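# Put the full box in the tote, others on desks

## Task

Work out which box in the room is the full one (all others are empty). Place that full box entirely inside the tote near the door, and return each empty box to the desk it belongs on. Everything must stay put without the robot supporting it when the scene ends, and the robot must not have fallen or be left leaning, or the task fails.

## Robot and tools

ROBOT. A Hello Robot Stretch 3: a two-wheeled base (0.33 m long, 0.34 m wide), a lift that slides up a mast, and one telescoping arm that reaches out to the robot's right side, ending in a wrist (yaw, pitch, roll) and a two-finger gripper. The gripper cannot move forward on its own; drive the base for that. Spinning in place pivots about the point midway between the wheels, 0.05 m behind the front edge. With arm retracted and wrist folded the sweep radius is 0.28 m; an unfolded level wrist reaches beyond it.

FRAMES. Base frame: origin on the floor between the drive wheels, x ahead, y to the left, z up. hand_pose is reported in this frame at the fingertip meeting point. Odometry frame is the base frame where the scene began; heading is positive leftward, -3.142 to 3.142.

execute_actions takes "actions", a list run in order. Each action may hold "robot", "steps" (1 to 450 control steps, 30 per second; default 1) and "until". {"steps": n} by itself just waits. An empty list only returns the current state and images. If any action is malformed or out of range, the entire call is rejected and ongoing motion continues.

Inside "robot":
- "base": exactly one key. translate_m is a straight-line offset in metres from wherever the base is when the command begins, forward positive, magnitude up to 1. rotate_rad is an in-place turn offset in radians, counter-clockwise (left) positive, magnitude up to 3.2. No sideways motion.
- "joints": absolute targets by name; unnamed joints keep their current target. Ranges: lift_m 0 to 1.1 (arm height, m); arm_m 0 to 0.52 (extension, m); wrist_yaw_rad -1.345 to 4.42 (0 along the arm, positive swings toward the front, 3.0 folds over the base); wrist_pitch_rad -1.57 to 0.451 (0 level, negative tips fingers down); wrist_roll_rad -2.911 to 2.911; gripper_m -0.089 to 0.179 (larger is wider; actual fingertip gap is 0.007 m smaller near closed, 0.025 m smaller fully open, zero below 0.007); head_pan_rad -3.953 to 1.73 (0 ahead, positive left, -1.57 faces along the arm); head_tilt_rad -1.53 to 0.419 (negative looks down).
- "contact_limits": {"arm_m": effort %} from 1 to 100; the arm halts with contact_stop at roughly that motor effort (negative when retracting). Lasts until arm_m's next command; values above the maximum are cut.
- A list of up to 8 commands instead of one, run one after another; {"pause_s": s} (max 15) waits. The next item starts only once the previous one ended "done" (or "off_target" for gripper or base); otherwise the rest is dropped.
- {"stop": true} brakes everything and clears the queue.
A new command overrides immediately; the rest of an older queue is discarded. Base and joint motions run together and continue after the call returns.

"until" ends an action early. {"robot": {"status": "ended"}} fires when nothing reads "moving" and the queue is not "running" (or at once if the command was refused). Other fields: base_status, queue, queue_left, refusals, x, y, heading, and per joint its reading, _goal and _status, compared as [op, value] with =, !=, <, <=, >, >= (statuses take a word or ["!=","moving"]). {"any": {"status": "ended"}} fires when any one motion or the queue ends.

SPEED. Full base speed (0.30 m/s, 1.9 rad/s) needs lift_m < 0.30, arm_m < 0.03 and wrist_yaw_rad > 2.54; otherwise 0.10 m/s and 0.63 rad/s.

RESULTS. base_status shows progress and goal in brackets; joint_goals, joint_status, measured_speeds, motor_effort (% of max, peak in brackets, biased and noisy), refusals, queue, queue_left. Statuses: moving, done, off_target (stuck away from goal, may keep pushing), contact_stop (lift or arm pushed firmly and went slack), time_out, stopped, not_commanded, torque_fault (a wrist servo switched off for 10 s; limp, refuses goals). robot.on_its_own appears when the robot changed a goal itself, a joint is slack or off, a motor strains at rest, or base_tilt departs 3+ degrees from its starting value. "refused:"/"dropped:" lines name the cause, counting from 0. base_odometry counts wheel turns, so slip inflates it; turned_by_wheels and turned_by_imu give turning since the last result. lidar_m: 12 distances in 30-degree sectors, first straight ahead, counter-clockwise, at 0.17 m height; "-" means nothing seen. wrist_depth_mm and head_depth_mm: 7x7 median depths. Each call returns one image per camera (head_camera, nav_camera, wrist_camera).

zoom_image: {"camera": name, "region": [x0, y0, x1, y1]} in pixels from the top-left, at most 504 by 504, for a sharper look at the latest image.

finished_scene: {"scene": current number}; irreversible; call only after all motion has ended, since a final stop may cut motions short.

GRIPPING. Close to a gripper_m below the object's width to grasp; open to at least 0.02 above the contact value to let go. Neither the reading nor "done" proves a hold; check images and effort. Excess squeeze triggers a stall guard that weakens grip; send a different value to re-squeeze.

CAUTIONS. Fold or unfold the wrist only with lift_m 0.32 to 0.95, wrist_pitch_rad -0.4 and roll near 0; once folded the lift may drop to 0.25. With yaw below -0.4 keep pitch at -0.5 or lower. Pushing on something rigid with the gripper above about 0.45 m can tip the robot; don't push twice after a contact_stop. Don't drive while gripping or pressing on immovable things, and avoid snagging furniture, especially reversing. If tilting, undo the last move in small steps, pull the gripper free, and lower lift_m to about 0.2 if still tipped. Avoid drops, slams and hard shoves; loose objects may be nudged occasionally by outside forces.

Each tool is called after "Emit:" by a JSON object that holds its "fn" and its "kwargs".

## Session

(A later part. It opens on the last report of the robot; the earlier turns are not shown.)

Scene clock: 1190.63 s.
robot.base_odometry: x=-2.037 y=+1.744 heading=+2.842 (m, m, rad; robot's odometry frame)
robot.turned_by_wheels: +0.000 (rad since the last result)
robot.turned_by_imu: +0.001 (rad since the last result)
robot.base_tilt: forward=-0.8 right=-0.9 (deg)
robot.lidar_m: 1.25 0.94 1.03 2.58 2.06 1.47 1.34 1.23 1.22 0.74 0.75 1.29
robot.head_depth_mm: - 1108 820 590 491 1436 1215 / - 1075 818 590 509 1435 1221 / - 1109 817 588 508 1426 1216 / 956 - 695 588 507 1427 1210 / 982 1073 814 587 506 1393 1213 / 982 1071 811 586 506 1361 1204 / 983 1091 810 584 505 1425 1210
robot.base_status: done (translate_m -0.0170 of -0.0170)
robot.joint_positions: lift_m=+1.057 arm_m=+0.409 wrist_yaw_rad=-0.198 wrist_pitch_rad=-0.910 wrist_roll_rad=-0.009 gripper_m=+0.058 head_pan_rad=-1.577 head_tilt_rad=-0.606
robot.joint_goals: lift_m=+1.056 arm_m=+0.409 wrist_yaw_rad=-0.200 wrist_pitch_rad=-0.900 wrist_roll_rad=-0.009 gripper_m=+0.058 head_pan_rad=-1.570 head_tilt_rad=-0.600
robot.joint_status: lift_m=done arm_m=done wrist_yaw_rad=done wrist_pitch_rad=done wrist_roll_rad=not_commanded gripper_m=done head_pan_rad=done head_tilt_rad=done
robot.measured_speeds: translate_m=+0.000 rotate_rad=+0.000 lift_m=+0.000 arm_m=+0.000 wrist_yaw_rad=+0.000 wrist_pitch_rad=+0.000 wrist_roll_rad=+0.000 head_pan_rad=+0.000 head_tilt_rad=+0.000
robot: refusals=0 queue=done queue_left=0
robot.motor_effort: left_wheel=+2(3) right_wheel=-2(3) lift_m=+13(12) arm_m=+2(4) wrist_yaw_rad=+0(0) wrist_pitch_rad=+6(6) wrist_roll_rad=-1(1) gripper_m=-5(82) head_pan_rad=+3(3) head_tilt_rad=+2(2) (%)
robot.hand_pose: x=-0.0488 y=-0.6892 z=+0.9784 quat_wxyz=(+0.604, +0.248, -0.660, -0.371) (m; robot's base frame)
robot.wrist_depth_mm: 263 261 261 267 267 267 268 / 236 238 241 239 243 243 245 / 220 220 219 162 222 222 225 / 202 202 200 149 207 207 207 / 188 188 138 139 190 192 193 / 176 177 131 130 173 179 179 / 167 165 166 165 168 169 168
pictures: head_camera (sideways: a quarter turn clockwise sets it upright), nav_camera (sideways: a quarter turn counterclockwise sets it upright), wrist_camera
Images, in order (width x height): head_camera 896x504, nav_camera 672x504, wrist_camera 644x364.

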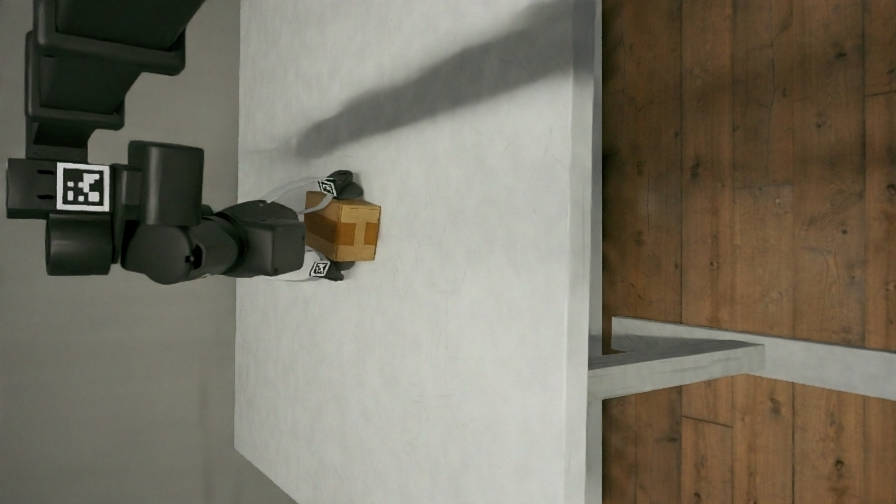

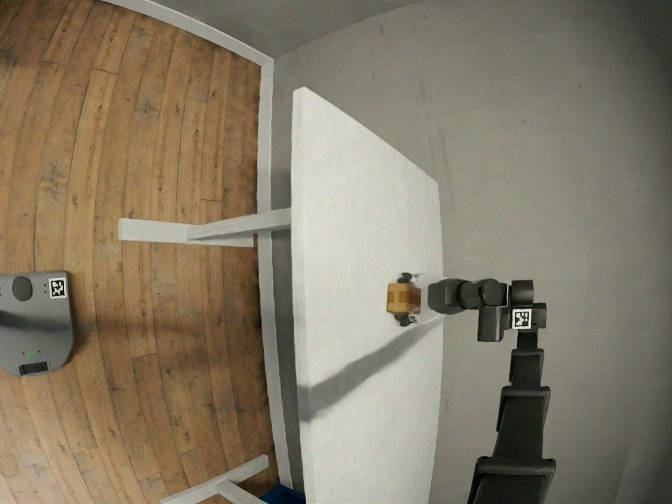

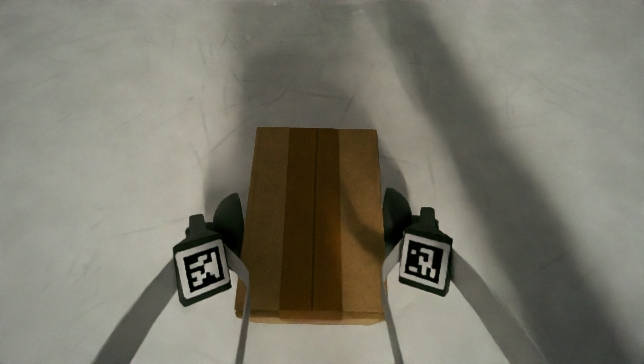

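Emit:
{"fn": "execute_actions", "kwargs": {"actions": [{"robot": {"joints": {"gripper_m": 0.09}}, "steps": 60, "until": {"robot": {"status": "ended"}}}, {"robot": {"joints": {"arm_m": 0.4165}}, "steps": 90, "until": {"robot": {"status": "ended"}}}, {"robot": {"joints": {"gripper_m": 0.048}}, "steps": 75}]}}

Scene clock: 1238.43 s.
robot.base_odometry: x=-2.037 y=+1.744 heading=+2.842 (m, m, rad; robot's odometry frame)
robot.turned_by_wheels: +0.000 (rad since the last result)
robot.turned_by_imu: +0.001 (rad since the last result)
robot.base_tilt: forward=-0.7 right=-0.8 (deg)
robot.lidar_m: 1.25 0.94 1.02 2.58 2.07 1.47 1.34 1.23 1.22 0.74 0.75 1.29
robot.head_depth_mm: - 1108 823 590 493 1442 1213 / - 1077 816 590 507 1435 1217 / - 1111 795 590 507 1438 1218 / 954 - 695 588 507 1426 1209 / 981 1073 811 587 507 1391 1212 / 983 1072 811 586 506 1354 1207 / 984 1090 808 585 505 1428 1209
robot.base_status: done (translate_m -0.0170 of -0.0170)
robot.joint_positions: lift_m=+1.057 arm_m=+0.416 wrist_yaw_rad=-0.201 wrist_pitch_rad=-0.915 wrist_roll_rad=-0.009 gripper_m=+0.048 head_pan_rad=-1.577 head_tilt_rad=-0.606
robot.joint_goals: lift_m=+1.056 arm_m=+0.416 wrist_yaw_rad=-0.200 wrist_pitch_rad=-0.900 wrist_roll_rad=-0.009 gripper_m=+0.048 head_pan_rad=-1.570 head_tilt_rad=-0.600
robot.joint_status: lift_m=done arm_m=done wrist_yaw_rad=done wrist_pitch_rad=done wrist_roll_rad=not_commanded gripper_m=done head_pan_rad=done head_tilt_rad=done
robot.measured_speeds: translate_m=+0.000 rotate_rad=+0.000 lift_m=+0.000 arm_m=+0.000 wrist_yaw_rad=+0.000 wrist_pitch_rad=+0.000 wrist_roll_rad=+0.000 head_pan_rad=+0.000 head_tilt_rad=+0.000
robot: refusals=0 queue=done queue_left=0
robot.motor_effort: left_wheel=+2(2) right_wheel=-1(2) lift_m=+13(13) arm_m=+2(6) wrist_yaw_rad=+0(0) wrist_pitch_rad=+8(9) wrist_roll_rad=+0(0) gripper_m=-7(83) head_pan_rad=+3(2) head_tilt_rad=+3(2) (%)
robot.hand_pose: x=-0.0489 y=-0.6956 z=+0.9777 quat_wxyz=(+0.603, +0.249, -0.660, -0.374) (m; robot's base frame)
robot.wrist_depth_mm: 260 256 260 264 266 266 267 / 235 235 240 239 239 240 243 / 216 217 219 219 221 224 224 / 201 201 199 149 204 205 208 / 187 187 138 138 189 191 192 / 175 176 130 129 173 179 180 / 164 165 164 124 165 167 169
pictures: head_camera (sideways: a quarter turn clockwise sets it upright), nav_camera (sideways: a quarter turn counterclockwise sets it upright), wrist_camera
Images, in order (width x height): head_camera 896x504, nav_camera 672x504, wrist_camera 644x364.

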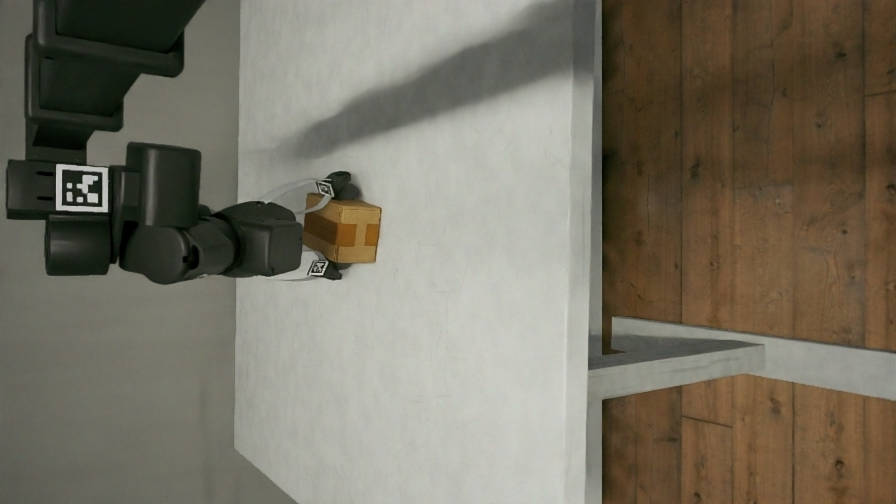

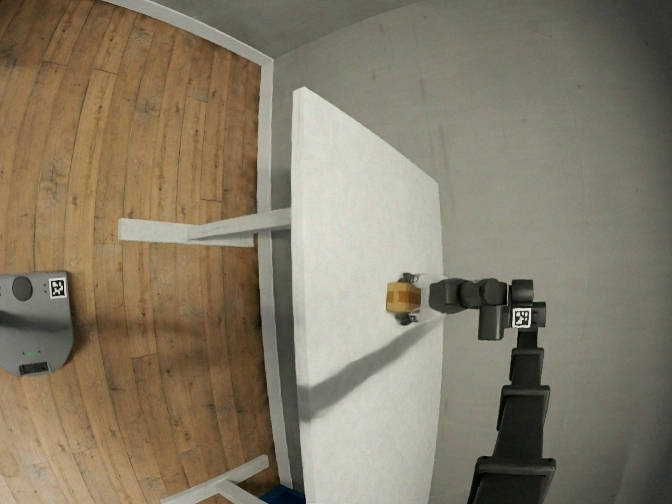

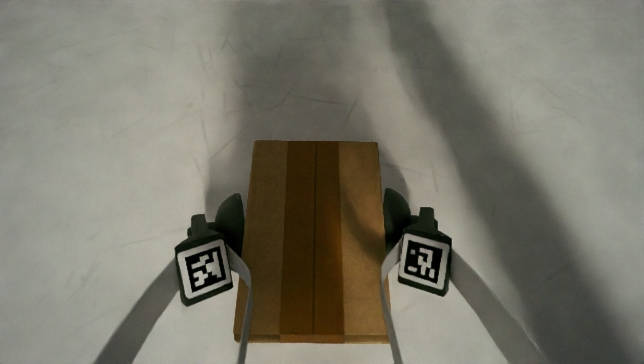

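Emit:
{"fn": "execute_actions", "kwargs": {"actions": [{"robot": {"joints": {"gripper_m": 0.03}}, "steps": 60}]}}

Scene clock: 1247.83 s.
robot.base_odometry: x=-2.037 y=+1.744 heading=+2.842 (m, m, rad; robot's odometry frame)
robot.turned_by_wheels: +0.000 (rad since the last result)
robot.turned_by_imu: +0.001 (rad since the last result)
robot.base_tilt: forward=-0.8 right=-0.8 (deg)
robot.lidar_m: 1.25 0.95 1.02 2.58 2.07 1.47 1.34 1.23 1.22 0.74 0.75 1.29
robot.head_depth_mm: - 1110 817 590 492 1438 1215 / - 1077 820 589 508 1432 1218 / - 1112 819 589 507 1429 1212 / 958 - 694 589 507 1428 1212 / 984 1074 814 587 507 1391 1214 / 984 1072 812 585 506 1357 1204 / 981 1089 809 585 505 1432 1205
robot.base_status: done (translate_m -0.0170 of -0.0170)
robot.joint_positions: lift_m=+1.057 arm_m=+0.416 wrist_yaw_rad=-0.201 wrist_pitch_rad=-0.917 wrist_roll_rad=-0.009 gripper_m=+0.031 head_pan_rad=-1.577 head_tilt_rad=-0.606
robot.joint_goals: lift_m=+1.056 arm_m=+0.416 wrist_yaw_rad=-0.200 wrist_pitch_rad=-0.900 wrist_roll_rad=-0.009 gripper_m=+0.030 head_pan_rad=-1.570 head_tilt_rad=-0.600
robot.joint_status: lift_m=done arm_m=done wrist_yaw_rad=done wrist_pitch_rad=done wrist_roll_rad=not_commanded gripper_m=done head_pan_rad=done head_tilt_rad=done
robot.measured_speeds: translate_m=+0.000 rotate_rad=+0.000 lift_m=+0.000 arm_m=+0.000 wrist_yaw_rad=+0.000 wrist_pitch_rad=+0.000 wrist_roll_rad=+0.000 head_pan_rad=+0.000 head_tilt_rad=+0.000
robot: refusals=0 queue=done queue_left=0
robot.motor_effort: left_wheel=+1(1) right_wheel=-1(1) lift_m=+12(13) arm_m=+2(2) wrist_yaw_rad=+1(0) wrist_pitch_rad=+10(10) wrist_roll_rad=+0(0) gripper_m=-12(74) head_pan_rad=+2(2) head_tilt_rad=+1(3) (%)
robot.hand_pose: x=-0.0488 y=-0.6952 z=+0.9774 quat_wxyz=(+0.603, +0.250, -0.659, -0.374) (m; robot's base frame)
robot.wrist_depth_mm: 258 257 261 262 267 265 268 / 236 237 238 240 239 238 242 / 216 215 216 220 222 222 224 / 198 202 199 147 205 206 206 / 187 186 138 137 189 191 192 / 175 176 131 129 172 179 179 / 164 164 162 124 164 168 168
pictures: head_camera (sideways: a quarter turn clockwise sets it upright), nav_camera (sideways: a quarter turn counterclockwise sets it upright), wrist_camera
Images, in order (width x height): head_camera 896x504, nav_camera 672x504, wrist_camera 644x364.

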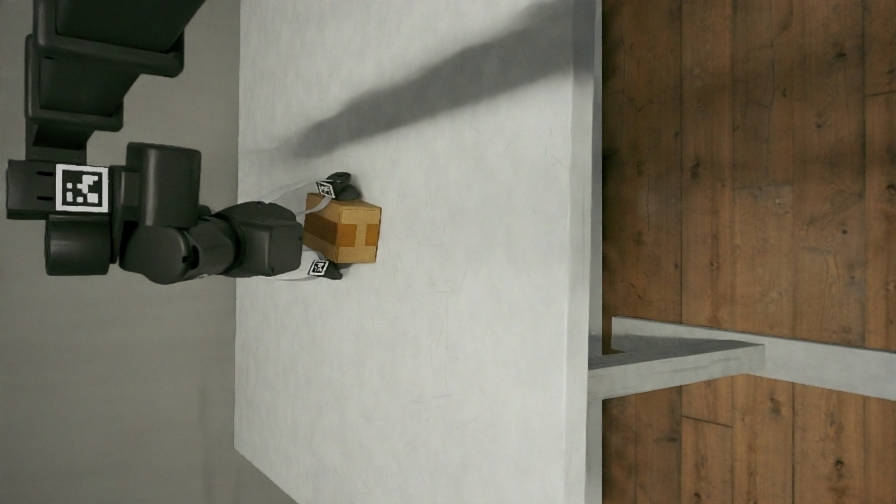

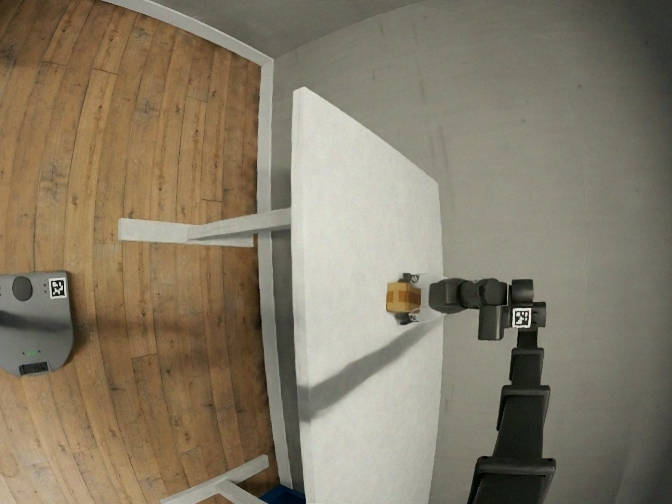

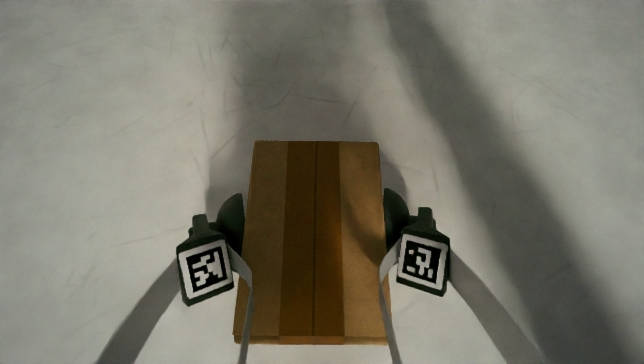

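Emit:
{"fn": "execute_actions", "kwargs": {"actions": [{"robot": {"joints": {"gripper_m": 0.005}}, "steps": 60}]}}

Scene clock: 1253.30 s.
robot.base_odometry: x=-2.037 y=+1.744 heading=+2.842 (m, m, rad; robot's odometry frame)
robot.turned_by_wheels: +0.000 (rad since the last result)
robot.turned_by_imu: +0.001 (rad since the last result)
robot.base_tilt: forward=-0.8 right=-0.9 (deg)
robot.lidar_m: 1.25 0.94 1.03 2.58 2.06 1.47 1.34 1.23 1.22 0.74 0.75 1.29
robot.head_depth_mm: - 1111 820 590 492 1435 1215 / - 1079 819 590 509 1433 1218 / - 1110 816 588 508 1431 1211 / 957 - 695 588 506 1424 1213 / 982 1075 815 586 506 1393 1210 / 983 1076 811 585 506 1360 1207 / 980 1088 810 585 506 1426 1207
robot.base_status: done (translate_m -0.0170 of -0.0170)
robot.joint_positions: lift_m=+1.057 arm_m=+0.416 wrist_yaw_rad=-0.201 wrist_pitch_rad=-0.917 wrist_roll_rad=-0.009 gripper_m=+0.006 head_pan_rad=-1.577 head_tilt_rad=-0.606
robot.joint_goals: lift_m=+1.056 arm_m=+0.416 wrist_yaw_rad=-0.200 wrist_pitch_rad=-0.900 wrist_roll_rad=-0.009 gripper_m=+0.005 head_pan_rad=-1.570 head_tilt_rad=-0.600
robot.joint_status: lift_m=done arm_m=done wrist_yaw_rad=done wrist_pitch_rad=done wrist_roll_rad=not_commanded gripper_m=done head_pan_rad=done head_tilt_rad=done
robot.measured_speeds: translate_m=+0.000 rotate_rad=+0.000 lift_m=+0.000 arm_m=+0.000 wrist_yaw_rad=+0.000 wrist_pitch_rad=+0.000 wrist_roll_rad=+0.000 head_pan_rad=+0.000 head_tilt_rad=+0.000
robot: refusals=0 queue=done queue_left=0
robot.motor_effort: left_wheel=+2(1) right_wheel=-1(2) lift_m=+13(12) arm_m=+2(2) wrist_yaw_rad=+1(0) wrist_pitch_rad=+10(10) wrist_roll_rad=+0(1) gripper_m=-20(92) head_pan_rad=+4(2) head_tilt_rad=+3(2) (%)
robot.hand_pose: x=-0.0488 y=-0.6951 z=+0.9773 quat_wxyz=(+0.602, +0.250, -0.659, -0.374) (m; robot's base frame)
robot.wrist_depth_mm: 256 258 260 262 263 264 264 / 237 235 235 239 239 243 243 / 215 217 218 219 221 220 224 / 200 201 199 148 203 206 206 / 186 186 138 137 190 190 192 / 175 175 130 128 174 179 179 / 164 165 163 123 165 167 167
pictures: head_camera (sideways: a quarter turn clockwise sets it upright), nav_camera (sideways: a quarter turn counterclockwise sets it upright), wrist_camera
Images, in order (width x height): head_camera 896x504, nav_camera 672x504, wrist_camera 644x364.

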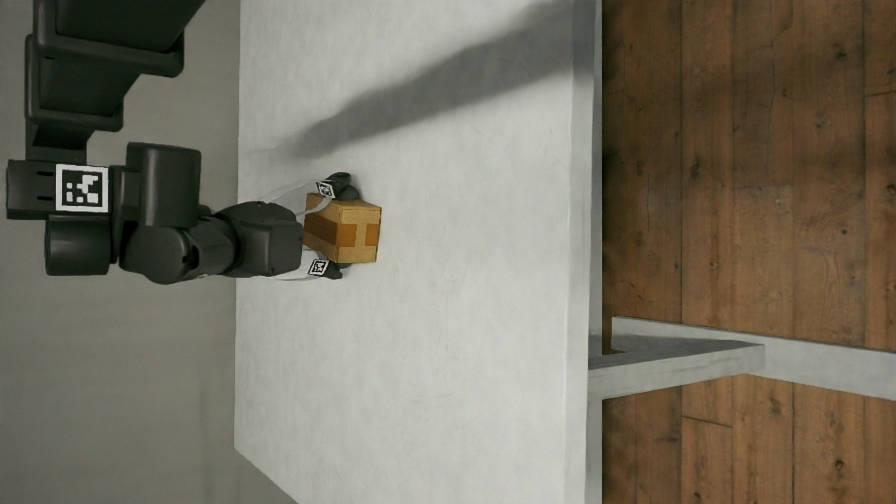

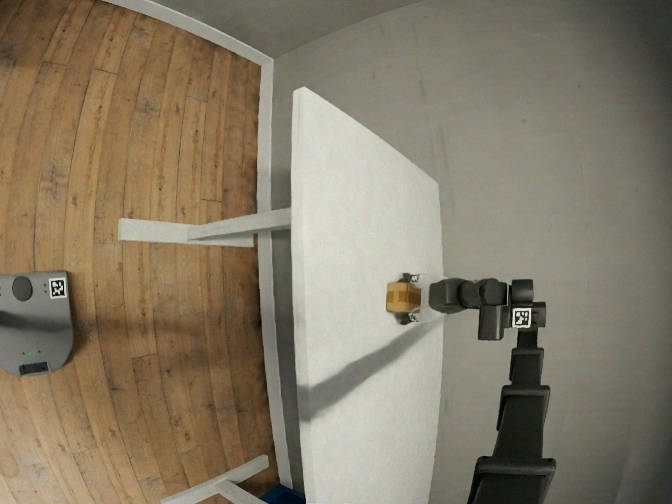

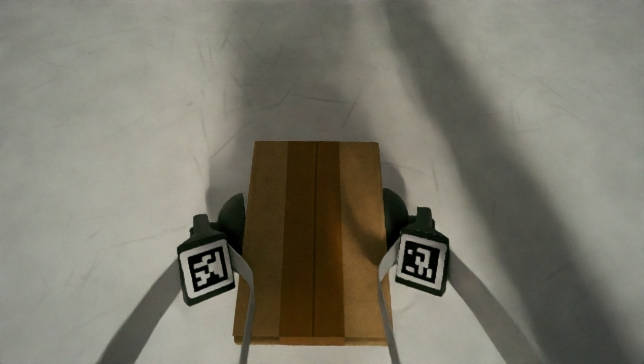

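Emit:
{"fn": "execute_actions", "kwargs": {"actions": [{"robot": {"joints": {"gripper_m": -0.02}}, "steps": 75}]}}

Scene clock: 1259.33 s.
robot.base_odometry: x=-2.037 y=+1.744 heading=+2.842 (m, m, rad; robot's odometry frame)
robot.turned_by_wheels: +0.000 (rad since the last result)
robot.turned_by_imu: +0.001 (rad since the last result)
robot.base_tilt: forward=-0.8 right=-0.8 (deg)
robot.lidar_m: 1.25 0.94 1.02 2.58 2.06 1.47 1.34 1.23 1.22 0.74 0.75 1.29
robot.head_depth_mm: - 1109 822 589 492 1434 1212 / - 1075 819 589 508 1440 1213 / - 1112 817 589 508 1428 1215 / 955 - 694 587 507 1431 1217 / 984 1075 812 586 506 1393 1216 / 982 1074 813 586 506 1363 1204 / 981 1087 808 586 505 1429 1211
robot.base_status: done (translate_m -0.0170 of -0.0170)
robot.joint_positions: lift_m=+1.057 arm_m=+0.416 wrist_yaw_rad=-0.201 wrist_pitch_rad=-0.917 wrist_roll_rad=-0.009 gripper_m=-0.010 head_pan_rad=-1.577 head_tilt_rad=-0.606
robot.joint_goals: lift_m=+1.056 arm_m=+0.416 wrist_yaw_rad=-0.200 wrist_pitch_rad=-0.900 wrist_roll_rad=-0.009 gripper_m=-0.011 head_pan_rad=-1.570 head_tilt_rad=-0.600
robot.joint_status: lift_m=done arm_m=done wrist_yaw_rad=done wrist_pitch_rad=done wrist_roll_rad=not_commanded gripper_m=done head_pan_rad=done head_tilt_rad=done
robot.measured_speeds: translate_m=+0.000 rotate_rad=+0.000 lift_m=+0.000 arm_m=+0.000 wrist_yaw_rad=+0.000 wrist_pitch_rad=+0.000 wrist_roll_rad=+0.000 head_pan_rad=+0.000 head_tilt_rad=+0.000
robot: refusals=0 queue=done queue_left=0
robot.on_its_own: gripper_m is held at -0.011, not at your -0.020, by its stall guard, which is still easing
robot.motor_effort: left_wheel=+1(0) right_wheel=-1(1) lift_m=+12(13) arm_m=+2(2) wrist_yaw_rad=+1(1) wrist_pitch_rad=+10(10) wrist_roll_rad=-1(0) gripper_m=-22(99) head_pan_rad=+3(4) head_tilt_rad=+4(2) (%)
robot.hand_pose: x=-0.0488 y=-0.6951 z=+0.9773 quat_wxyz=(+0.602, +0.250, -0.659, -0.374) (m; robot's base frame)
robot.wrist_depth_mm: 254 258 261 261 262 265 268 / 234 234 237 237 241 242 242 / 217 216 218 220 220 223 222 / 200 200 199 148 205 205 206 / 186 187 137 136 189 190 192 / 175 175 130 128 172 179 179 / 164 165 163 123 165 168 168
pictures: head_camera (sideways: a quarter turn clockwise sets it upright), nav_camera (sideways: a quarter turn counterclockwise sets it upright), wrist_camera
Images, in order (width x height): head_camera 896x504, nav_camera 672x504, wrist_camera 644x364.

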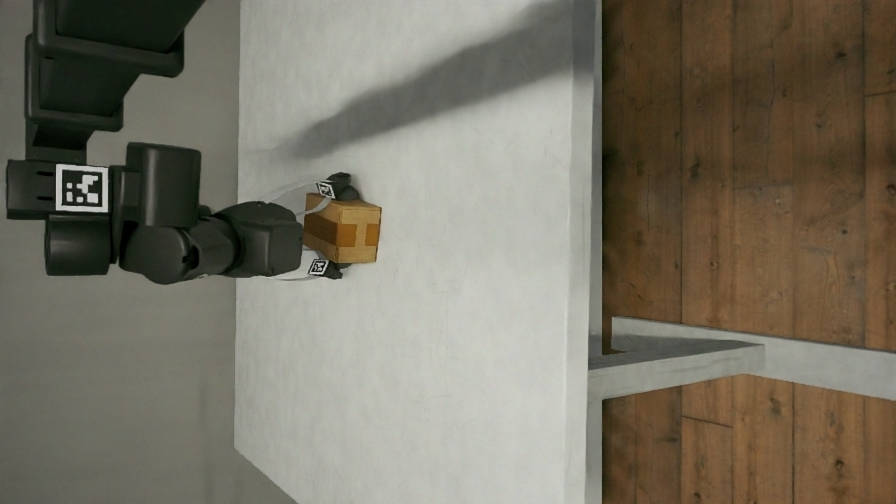

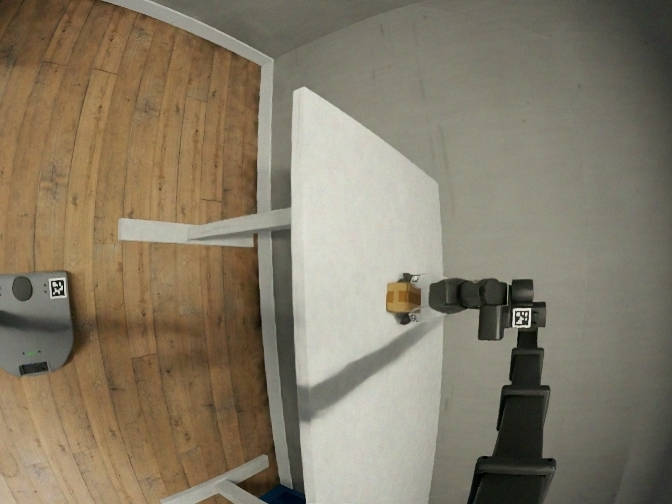

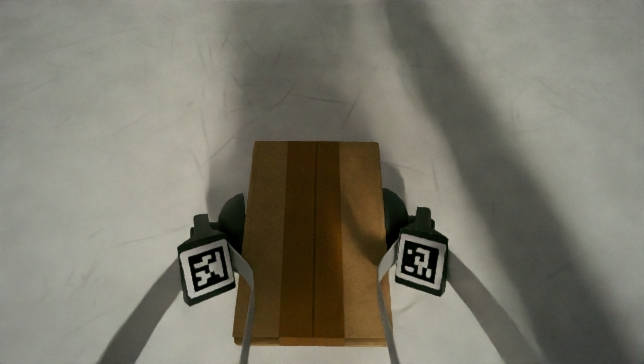

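Emit:
{"fn": "execute_actions", "kwargs": {"actions": [{"robot": {"joints": {"gripper_m": 0.004}}, "steps": 45}]}}

Scene clock: 1264.90 s.
robot.base_odometry: x=-2.037 y=+1.744 heading=+2.842 (m, m, rad; robot's odometry frame)
robot.turned_by_wheels: +0.000 (rad since the last result)
robot.turned_by_imu: +0.001 (rad since the last result)
robot.base_tilt: forward=-0.8 right=-0.9 (deg)
robot.lidar_m: 1.25 0.94 1.03 2.58 2.06 1.47 1.34 1.23 1.22 0.74 0.75 1.29
robot.head_depth_mm: - 1114 819 590 492 1434 1213 / - 1075 817 589 508 1432 1219 / - 1113 818 589 507 1431 1216 / 957 - 693 587 507 1435 1211 / 982 1078 813 587 507 1397 1209 / 981 1074 809 586 506 1363 1200 / 981 1089 810 585 505 1426 1208
robot.base_status: done (translate_m -0.0170 of -0.0170)
robot.joint_positions: lift_m=+1.057 arm_m=+0.416 wrist_yaw_rad=-0.201 wrist_pitch_rad=-0.917 wrist_roll_rad=-0.009 gripper_m=+0.005 head_pan_rad=-1.577 head_tilt_rad=-0.606
robot.joint_goals: lift_m=+1.056 arm_m=+0.416 wrist_yaw_rad=-0.200 wrist_pitch_rad=-0.900 wrist_roll_rad=-0.009 gripper_m=+0.004 head_pan_rad=-1.570 head_tilt_rad=-0.600
robot.joint_status: lift_m=done arm_m=done wrist_yaw_rad=done wrist_pitch_rad=done wrist_roll_rad=not_commanded gripper_m=done head_pan_rad=done head_tilt_rad=done
robot.measured_speeds: translate_m=+0.000 rotate_rad=+0.000 lift_m=+0.000 arm_m=+0.000 wrist_yaw_rad=+0.000 wrist_pitch_rad=+0.000 wrist_roll_rad=+0.000 head_pan_rad=+0.000 head_tilt_rad=+0.000
robot: refusals=0 queue=done queue_left=0
robot.motor_effort: left_wheel=+1(1) right_wheel=-1(1) lift_m=+13(13) arm_m=+2(2) wrist_yaw_rad=+2(0) wrist_pitch_rad=+10(10) wrist_roll_rad=+0(1) gripper_m=-20(22) head_pan_rad=+4(4) head_tilt_rad=+3(3) (%)
robot.hand_pose: x=-0.0488 y=-0.6951 z=+0.9773 quat_wxyz=(+0.602, +0.250, -0.659, -0.374) (m; robot's base frame)
robot.wrist_depth_mm: 257 257 259 260 263 266 267 / 233 237 236 239 240 242 242 / 216 217 218 218 222 222 223 / 201 200 199 148 204 204 206 / 186 186 138 137 188 191 192 / 175 175 129 127 172 178 178 / 164 165 162 123 166 167 168
pictures: head_camera (sideways: a quarter turn clockwise sets it upright), nav_camera (sideways: a quarter turn counterclockwise sets it upright), wrist_camera
Images, in order (width x height): head_camera 896x504, nav_camera 672x504, wrist_camera 644x364.

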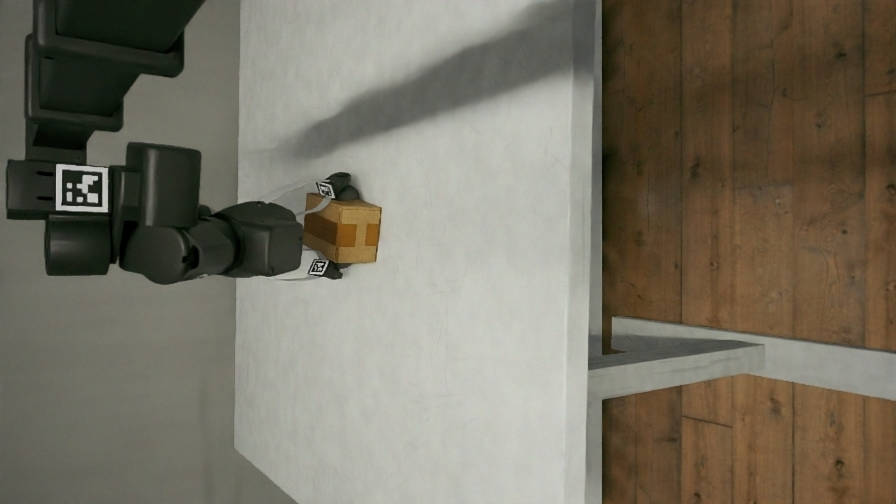

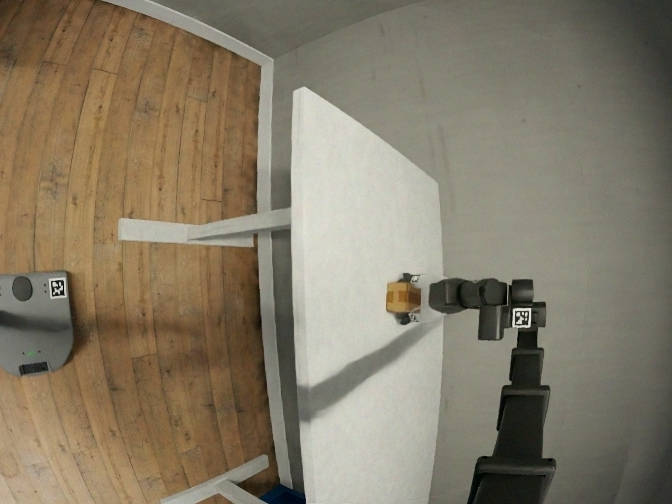

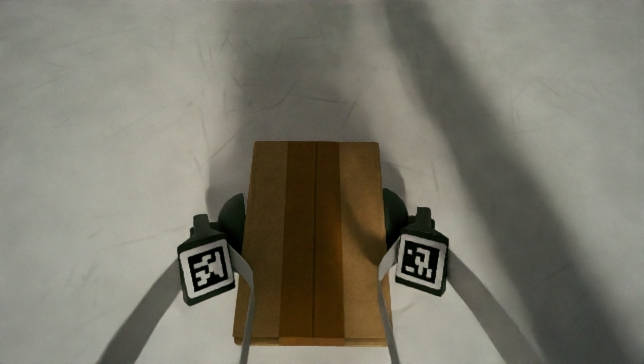

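Emit:
{"fn": "zoom_image", "kwargs": {"camera": "wrist_camera", "region": [170, 110, 470, 364]}}

Region (170, 110, 470, 364) of wrist_camera's 644x364 image, scaled by 1.680; it fills the top 427 rows of this view, and the rest is white.

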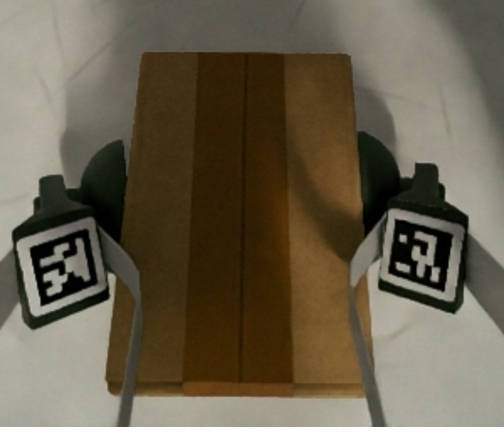

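Emit:
{"fn": "execute_actions", "kwargs": {"actions": [{"robot": {"joints": {"lift_m": 1.085}}, "steps": 120, "until": {"robot": {"status": "ended"}}}, {"steps": 30}]}}

Scene clock: 1282.13 s.
robot.base_odometry: x=-2.037 y=+1.744 heading=+2.842 (m, m, rad; robot's odometry frame)
robot.turned_by_wheels: +0.000 (rad since the last result)
robot.turned_by_imu: +0.001 (rad since the last result)
robot.base_tilt: forward=-0.8 right=-0.8 (deg)
robot.lidar_m: 1.25 0.94 1.02 2.58 2.06 1.47 1.34 1.23 1.22 0.74 0.75 1.29
robot.head_depth_mm: - 1076 822 591 492 1435 1215 / 1014 1078 816 589 509 1437 1210 / - 1093 773 588 508 1429 1219 / - - 699 588 507 1427 1212 / 982 1076 811 587 507 1390 1207 / 983 1072 811 585 506 1359 1203 / 982 1091 810 584 505 1431 1213
robot.base_status: done (translate_m -0.0170 of -0.0170)
robot.joint_positions: lift_m=+1.084 arm_m=+0.416 wrist_yaw_rad=-0.201 wrist_pitch_rad=-0.926 wrist_roll_rad=-0.009 gripper_m=+0.005 head_pan_rad=-1.577 head_tilt_rad=-0.606
robot.joint_goals: lift_m=+1.085 arm_m=+0.416 wrist_yaw_rad=-0.200 wrist_pitch_rad=-0.900 wrist_roll_rad=-0.009 gripper_m=+0.004 head_pan_rad=-1.570 head_tilt_rad=-0.600
robot.joint_status: lift_m=done arm_m=done wrist_yaw_rad=done wrist_pitch_rad=done wrist_roll_rad=not_commanded gripper_m=done head_pan_rad=done head_tilt_rad=done
robot.measured_speeds: translate_m=+0.000 rotate_rad=+0.000 lift_m=+0.000 arm_m=+0.000 wrist_yaw_rad=+0.000 wrist_pitch_rad=+0.000 wrist_roll_rad=+0.000 head_pan_rad=+0.000 head_tilt_rad=+0.000
robot: refusals=0 queue=done queue_left=0
robot.motor_effort: left_wheel=+2(1) right_wheel=-2(2) lift_m=+44(45) arm_m=+2(2) wrist_yaw_rad=+0(0) wrist_pitch_rad=+15(15) wrist_roll_rad=+0(0) gripper_m=-19(19) head_pan_rad=+3(2) head_tilt_rad=+3(1) (%)
robot.hand_pose: x=-0.0485 y=-0.6933 z=+1.0036 quat_wxyz=(+0.601, +0.253, -0.658, -0.377) (m; robot's base frame)
robot.wrist_depth_mm: 292 293 292 298 297 300 302 / 267 267 270 270 269 273 278 / 247 248 250 249 250 253 256 / 227 227 227 146 232 235 234 / 213 212 138 137 217 219 218 / 199 201 130 128 198 203 205 / 187 190 186 124 188 192 192
pictures: head_camera (sideways: a quarter turn clockwise sets it upright), nav_camera (sideways: a quarter turn counterclockwise sets it upright), wrist_camera
Images, in order (width x height): head_camera 896x504, nav_camera 672x504, wrist_camera 644x364.

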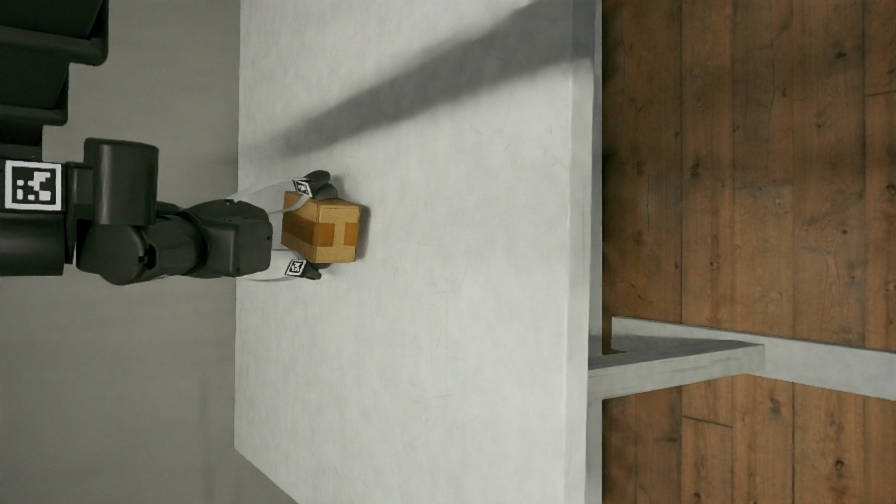

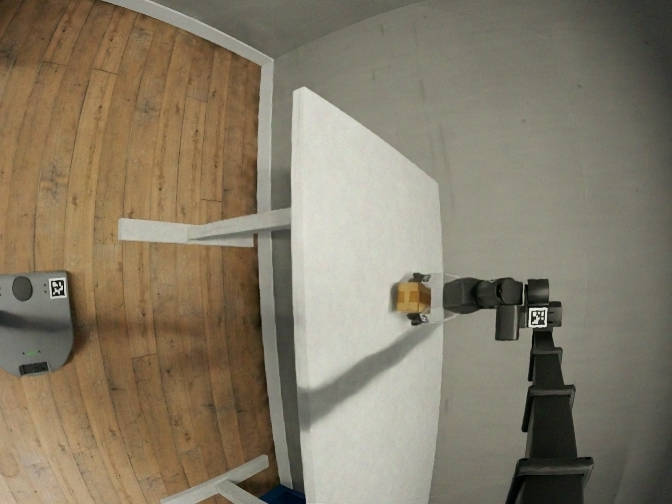

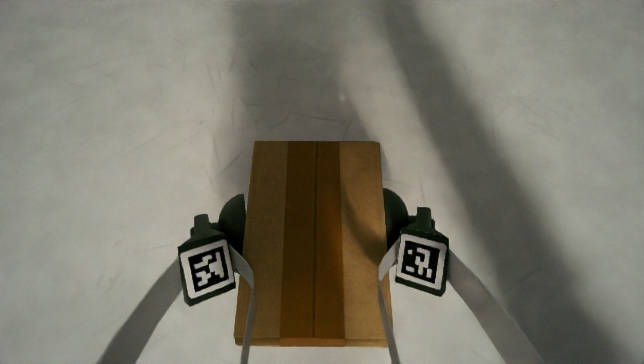

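Emit:
{"fn": "execute_actions", "kwargs": {"actions": [{"robot": {"joints": {"lift_m": 1.1, "arm_m": 0.0}}, "steps": 300, "until": {"robot": {"status": "ended"}}}]}}

Scene clock: 1314.90 s.
robot.base_odometry: x=-2.037 y=+1.744 heading=+2.842 (m, m, rad; robot's odometry frame)
robot.turned_by_wheels: +0.000 (rad since the last result)
robot.turned_by_imu: +0.001 (rad since the last result)
robot.base_tilt: forward=-0.8 right=-0.9 (deg)
robot.lidar_m: 1.25 0.94 1.03 2.59 2.06 1.47 1.34 1.23 1.22 0.74 0.75 1.29
robot.head_depth_mm: - - - - - 1438 1214 / - - - - - - 1218 / - - - - - - 1214 / - 1102 862 - - 1362 1219 / 978 1075 813 612 507 1390 1210 / 984 1076 814 586 506 1356 1208 / 981 1089 811 586 505 1422 1211
robot.base_status: done (translate_m -0.0170 of -0.0170)
robot.joint_positions: lift_m=+1.099 arm_m=+0.002 wrist_yaw_rad=-0.200 wrist_pitch_rad=-0.927 wrist_roll_rad=-0.009 gripper_m=+0.005 head_pan_rad=-1.577 head_tilt_rad=-0.606
robot.joint_goals: lift_m=+1.100 arm_m=+0.000 wrist_yaw_rad=-0.200 wrist_pitch_rad=-0.900 wrist_roll_rad=-0.009 gripper_m=+0.004 head_pan_rad=-1.570 head_tilt_rad=-0.600
robot.joint_status: lift_m=done arm_m=done wrist_yaw_rad=done wrist_pitch_rad=done wrist_roll_rad=not_commanded gripper_m=done head_pan_rad=done head_tilt_rad=done
robot.measured_speeds: translate_m=+0.000 rotate_rad=+0.000 lift_m=+0.000 arm_m=+0.000 wrist_yaw_rad=+0.000 wrist_pitch_rad=+0.000 wrist_roll_rad=+0.000 head_pan_rad=+0.000 head_tilt_rad=+0.000
robot: refusals=0 queue=done queue_left=0
robot.motor_effort: left_wheel=+2(1) right_wheel=-2(2) lift_m=+44(46) arm_m=-3(4) wrist_yaw_rad=-1(1) wrist_pitch_rad=+15(15) wrist_roll_rad=-1(0) gripper_m=-19(19) head_pan_rad=+4(3) head_tilt_rad=+2(3) (%)
robot.hand_pose: x=-0.0484 y=-0.2790 z=+1.0185 quat_wxyz=(+0.601, +0.253, -0.658, -0.377) (m; robot's base frame)
robot.wrist_depth_mm: 317 314 317 316 325 325 324 / 288 287 291 291 297 296 297 / 264 267 269 270 281 - - / 253 266 273 147 - - - / - - 138 137 - - - / - - 130 129 - - - / - - - 124 - - -
pictures: head_camera (sideways: a quarter turn clockwise sets it upright), nav_camera (sideways: a quarter turn counterclockwise sets it upright), wrist_camera
Images, in order (width x height): head_camera 896x504, nav_camera 672x504, wrist_camera 644x364.

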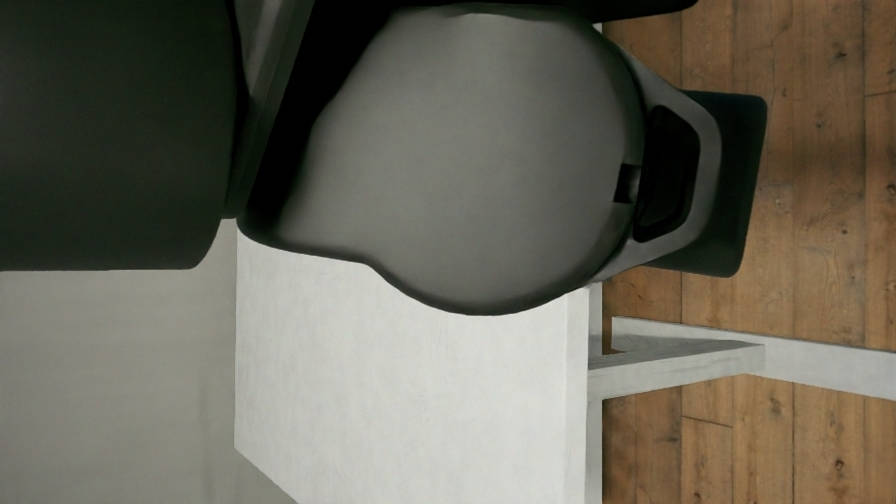

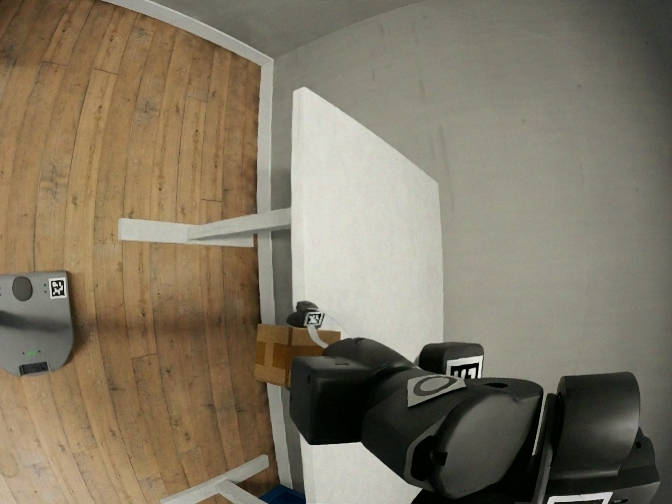

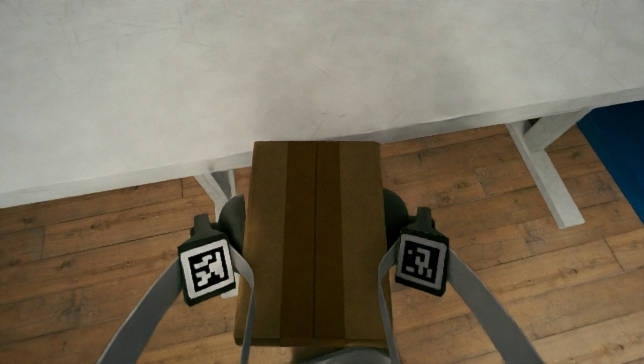

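Emit:
{"fn": "execute_actions", "kwargs": {"actions": [{"robot": {"base": {"rotate_rad": 1.571}, "joints": {"head_pan_rad": 0.0, "head_tilt_rad": -0.45}}, "steps": 300, "until": {"robot": {"status": "ended"}}}]}}

Scene clock: 1331.13 s.
robot.base_odometry: x=-2.037 y=+1.744 heading=-1.871 (m, m, rad; robot's odometry frame)
robot.turned_by_wheels: +1.571 (rad since the last result)
robot.turned_by_imu: +1.594 (rad since the last result)
robot.base_tilt: forward=-0.8 right=-0.9 (deg)
robot.lidar_m: 2.58 2.07 1.47 1.34 1.62 1.22 0.74 1.24 1.29 1.25 0.94 1.03
robot.head_depth_mm: 2174 2363 2554 2736 2071 1614 1320 / 2177 2380 2586 2750 2067 1606 1319 / 2192 2375 2608 2738 2064 1608 1317 / 2164 2368 2589 2722 2060 1607 1321 / 2194 2362 2595 2738 2060 1610 1321 / 2189 2386 2569 2710 2046 1606 1321 / 2191 2361 2604 2758 2059 1609 1317
robot.base_status: done (rotate_rad +1.5708 of +1.5710)
robot.joint_positions: lift_m=+1.099 arm_m=+0.002 wrist_yaw_rad=-0.200 wrist_pitch_rad=-0.927 wrist_roll_rad=-0.009 gripper_m=+0.005 head_pan_rad=-0.007 head_tilt_rad=-0.458
robot.joint_goals: lift_m=+1.100 arm_m=+0.000 wrist_yaw_rad=-0.200 wrist_pitch_rad=-0.900 wrist_roll_rad=-0.009 gripper_m=+0.004 head_pan_rad=+0.000 head_tilt_rad=-0.450
robot.joint_status: lift_m=done arm_m=done wrist_yaw_rad=done wrist_pitch_rad=done wrist_roll_rad=not_commanded gripper_m=done head_pan_rad=done head_tilt_rad=done
robot.measured_speeds: translate_m=+0.000 rotate_rad=+0.000 lift_m=+0.000 arm_m=+0.000 wrist_yaw_rad=+0.000 wrist_pitch_rad=+0.000 wrist_roll_rad=+0.000 head_pan_rad=+0.000 head_tilt_rad=+0.000
robot: refusals=0 queue=done queue_left=0
robot.motor_effort: left_wheel=-2(5) right_wheel=+3(6) lift_m=+44(44) arm_m=-3(3) wrist_yaw_rad=+1(0) wrist_pitch_rad=+15(15) wrist_roll_rad=+0(0) gripper_m=-19(20) head_pan_rad=+2(44) head_tilt_rad=+4(18) (%)
robot.hand_pose: x=-0.0484 y=-0.2790 z=+1.0185 quat_wxyz=(+0.601, +0.253, -0.658, -0.377) (m; robot's base frame)
robot.wrist_depth_mm: - - - - - - - / - - - - - - - / 903 - - - - - - / - - - 147 - - - / - - 138 138 - - - / - - 129 128 - - - / - - - 124 - - -
pictures: head_camera (sideways: a quarter turn clockwise sets it upright), nav_camera (sideways: a quarter turn counterclockwise sets it upright), wrist_camera
Images, in order (width x height): head_camera 896x504, nav_camera 672x504, wrist_camera 644x364.

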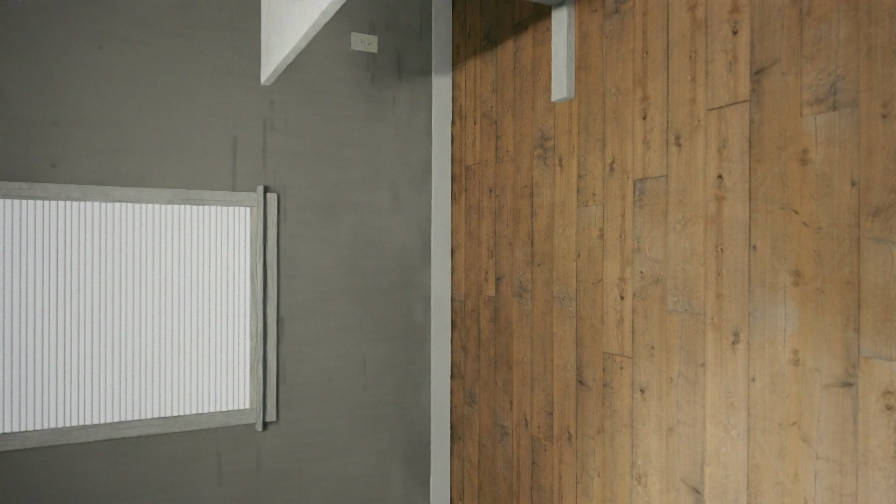

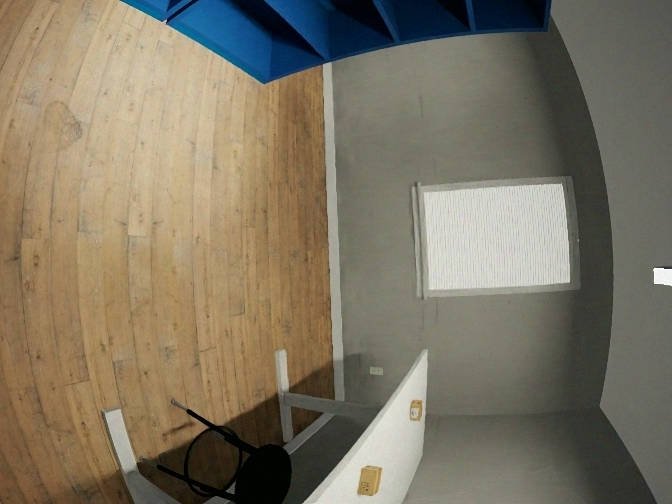

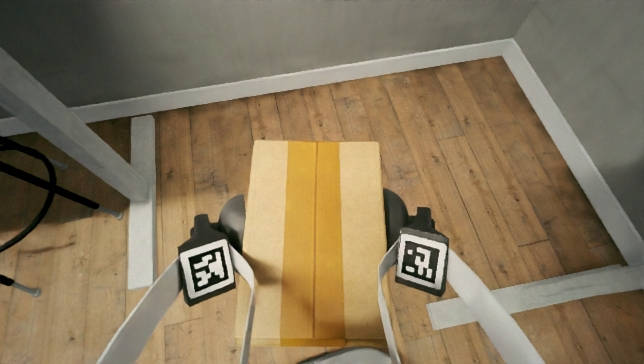

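Emit:
{"fn": "execute_actions", "kwargs": {"actions": [{"robot": {"base": {"rotate_rad": 0.33}}, "steps": 150, "until": {"robot": {"base_status": ["!=", "moving"]}}}, {"robot": {"base": {"translate_m": 1.0}, "joints": {"lift_m": 0.45}}, "steps": 450, "until": {"robot": {"status": "ended"}}}]}}

Scene clock: 1369.00 s.
robot.base_odometry: x=-2.007 y=+0.744 heading=-1.541 (m, m, rad; robot's odometry frame)
robot.turned_by_wheels: +0.330 (rad since the last result)
robot.turned_by_imu: +0.338 (rad since the last result)
robot.base_tilt: forward=-0.8 right=-0.9 (deg)
robot.lidar_m: 1.66 1.16 1.41 0.98 1.75 1.75 1.74 1.77 0.94 1.41 1.80 1.65
robot.head_depth_mm: 1324 1423 1538 1685 1850 1611 1320 / 1359 1467 1581 1747 1900 1611 1323 / 1413 1531 1656 1823 1959 1604 1319 / 1459 1584 1731 1906 2017 1608 1318 / 1510 1638 1794 1981 2077 1606 1318 / 1565 1715 1869 2085 2063 1598 1314 / 1630 1773 1952 2181 2060 1612 1318
robot.base_status: done (translate_m +1.0000 of +1.0000)
robot.joint_positions: lift_m=+0.451 arm_m=+0.002 wrist_yaw_rad=-0.200 wrist_pitch_rad=-0.927 wrist_roll_rad=-0.009 gripper_m=+0.005 head_pan_rad=-0.007 head_tilt_rad=-0.458
robot.joint_goals: lift_m=+0.450 arm_m=+0.000 wrist_yaw_rad=-0.200 wrist_pitch_rad=-0.900 wrist_roll_rad=-0.009 gripper_m=+0.004 head_pan_rad=+0.000 head_tilt_rad=-0.450
robot.joint_status: lift_m=done arm_m=done wrist_yaw_rad=done wrist_pitch_rad=done wrist_roll_rad=not_commanded gripper_m=done head_pan_rad=done head_tilt_rad=done
robot.measured_speeds: translate_m=+0.000 rotate_rad=+0.000 lift_m=+0.000 arm_m=+0.000 wrist_yaw_rad=+0.000 wrist_pitch_rad=+0.000 wrist_roll_rad=+0.000 head_pan_rad=+0.000 head_tilt_rad=+0.000
robot: refusals=0 queue=done queue_left=0
robot.motor_effort: left_wheel=-2(7) right_wheel=+2(7) lift_m=+14(45) arm_m=-3(3) wrist_yaw_rad=+1(0) wrist_pitch_rad=+15(15) wrist_roll_rad=-1(0) gripper_m=-19(20) head_pan_rad=+4(3) head_tilt_rad=+3(4) (%)
robot.hand_pose: x=-0.0484 y=-0.2790 z=+0.3700 quat_wxyz=(+0.601, +0.253, -0.658, -0.377) (m; robot's base frame)
robot.wrist_depth_mm: 718 731 738 748 754 744 743 / 690 679 663 684 685 685 701 / 617 622 630 649 624 627 620 / 565 563 581 146 583 585 597 / 537 554 138 137 540 552 545 / 502 498 130 128 493 514 511 / 474 470 474 123 478 480 474
pictures: head_camera (sideways: a quarter turn clockwise sets it upright), nav_camera (sideways: a quarter turn counterclockwise sets it upright), wrist_camera
Images, in order (width x height): head_camera 896x504, nav_camera 672x504, wrist_camera 644x364.

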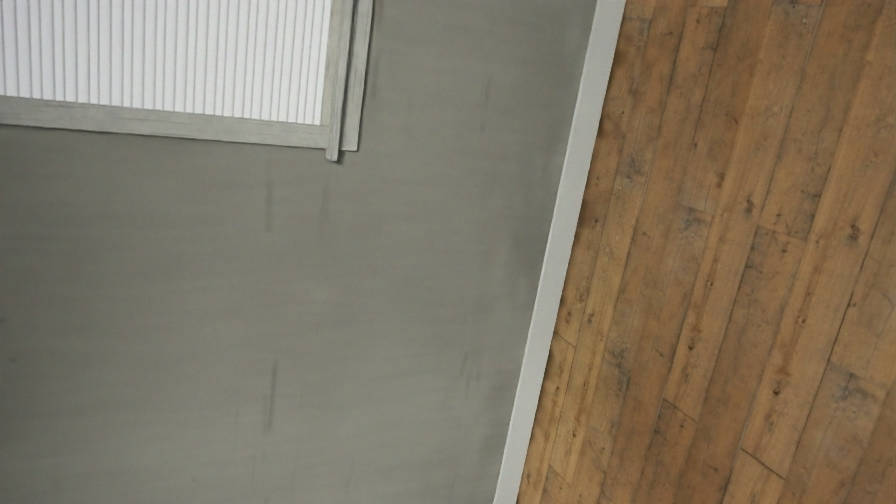

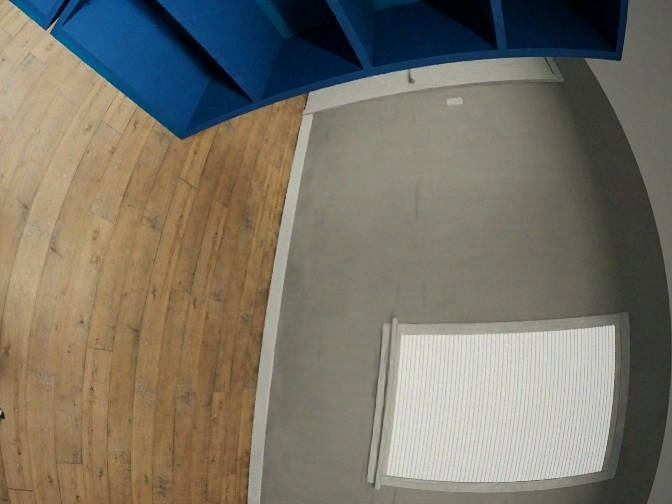

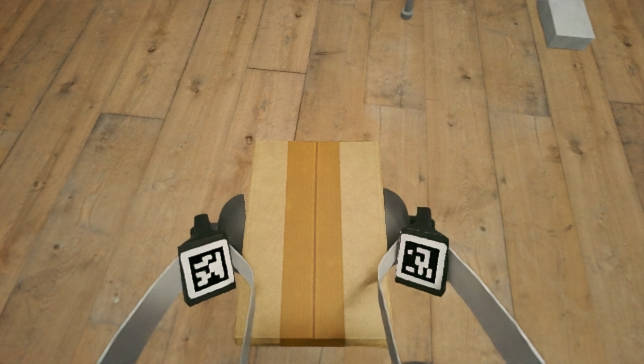

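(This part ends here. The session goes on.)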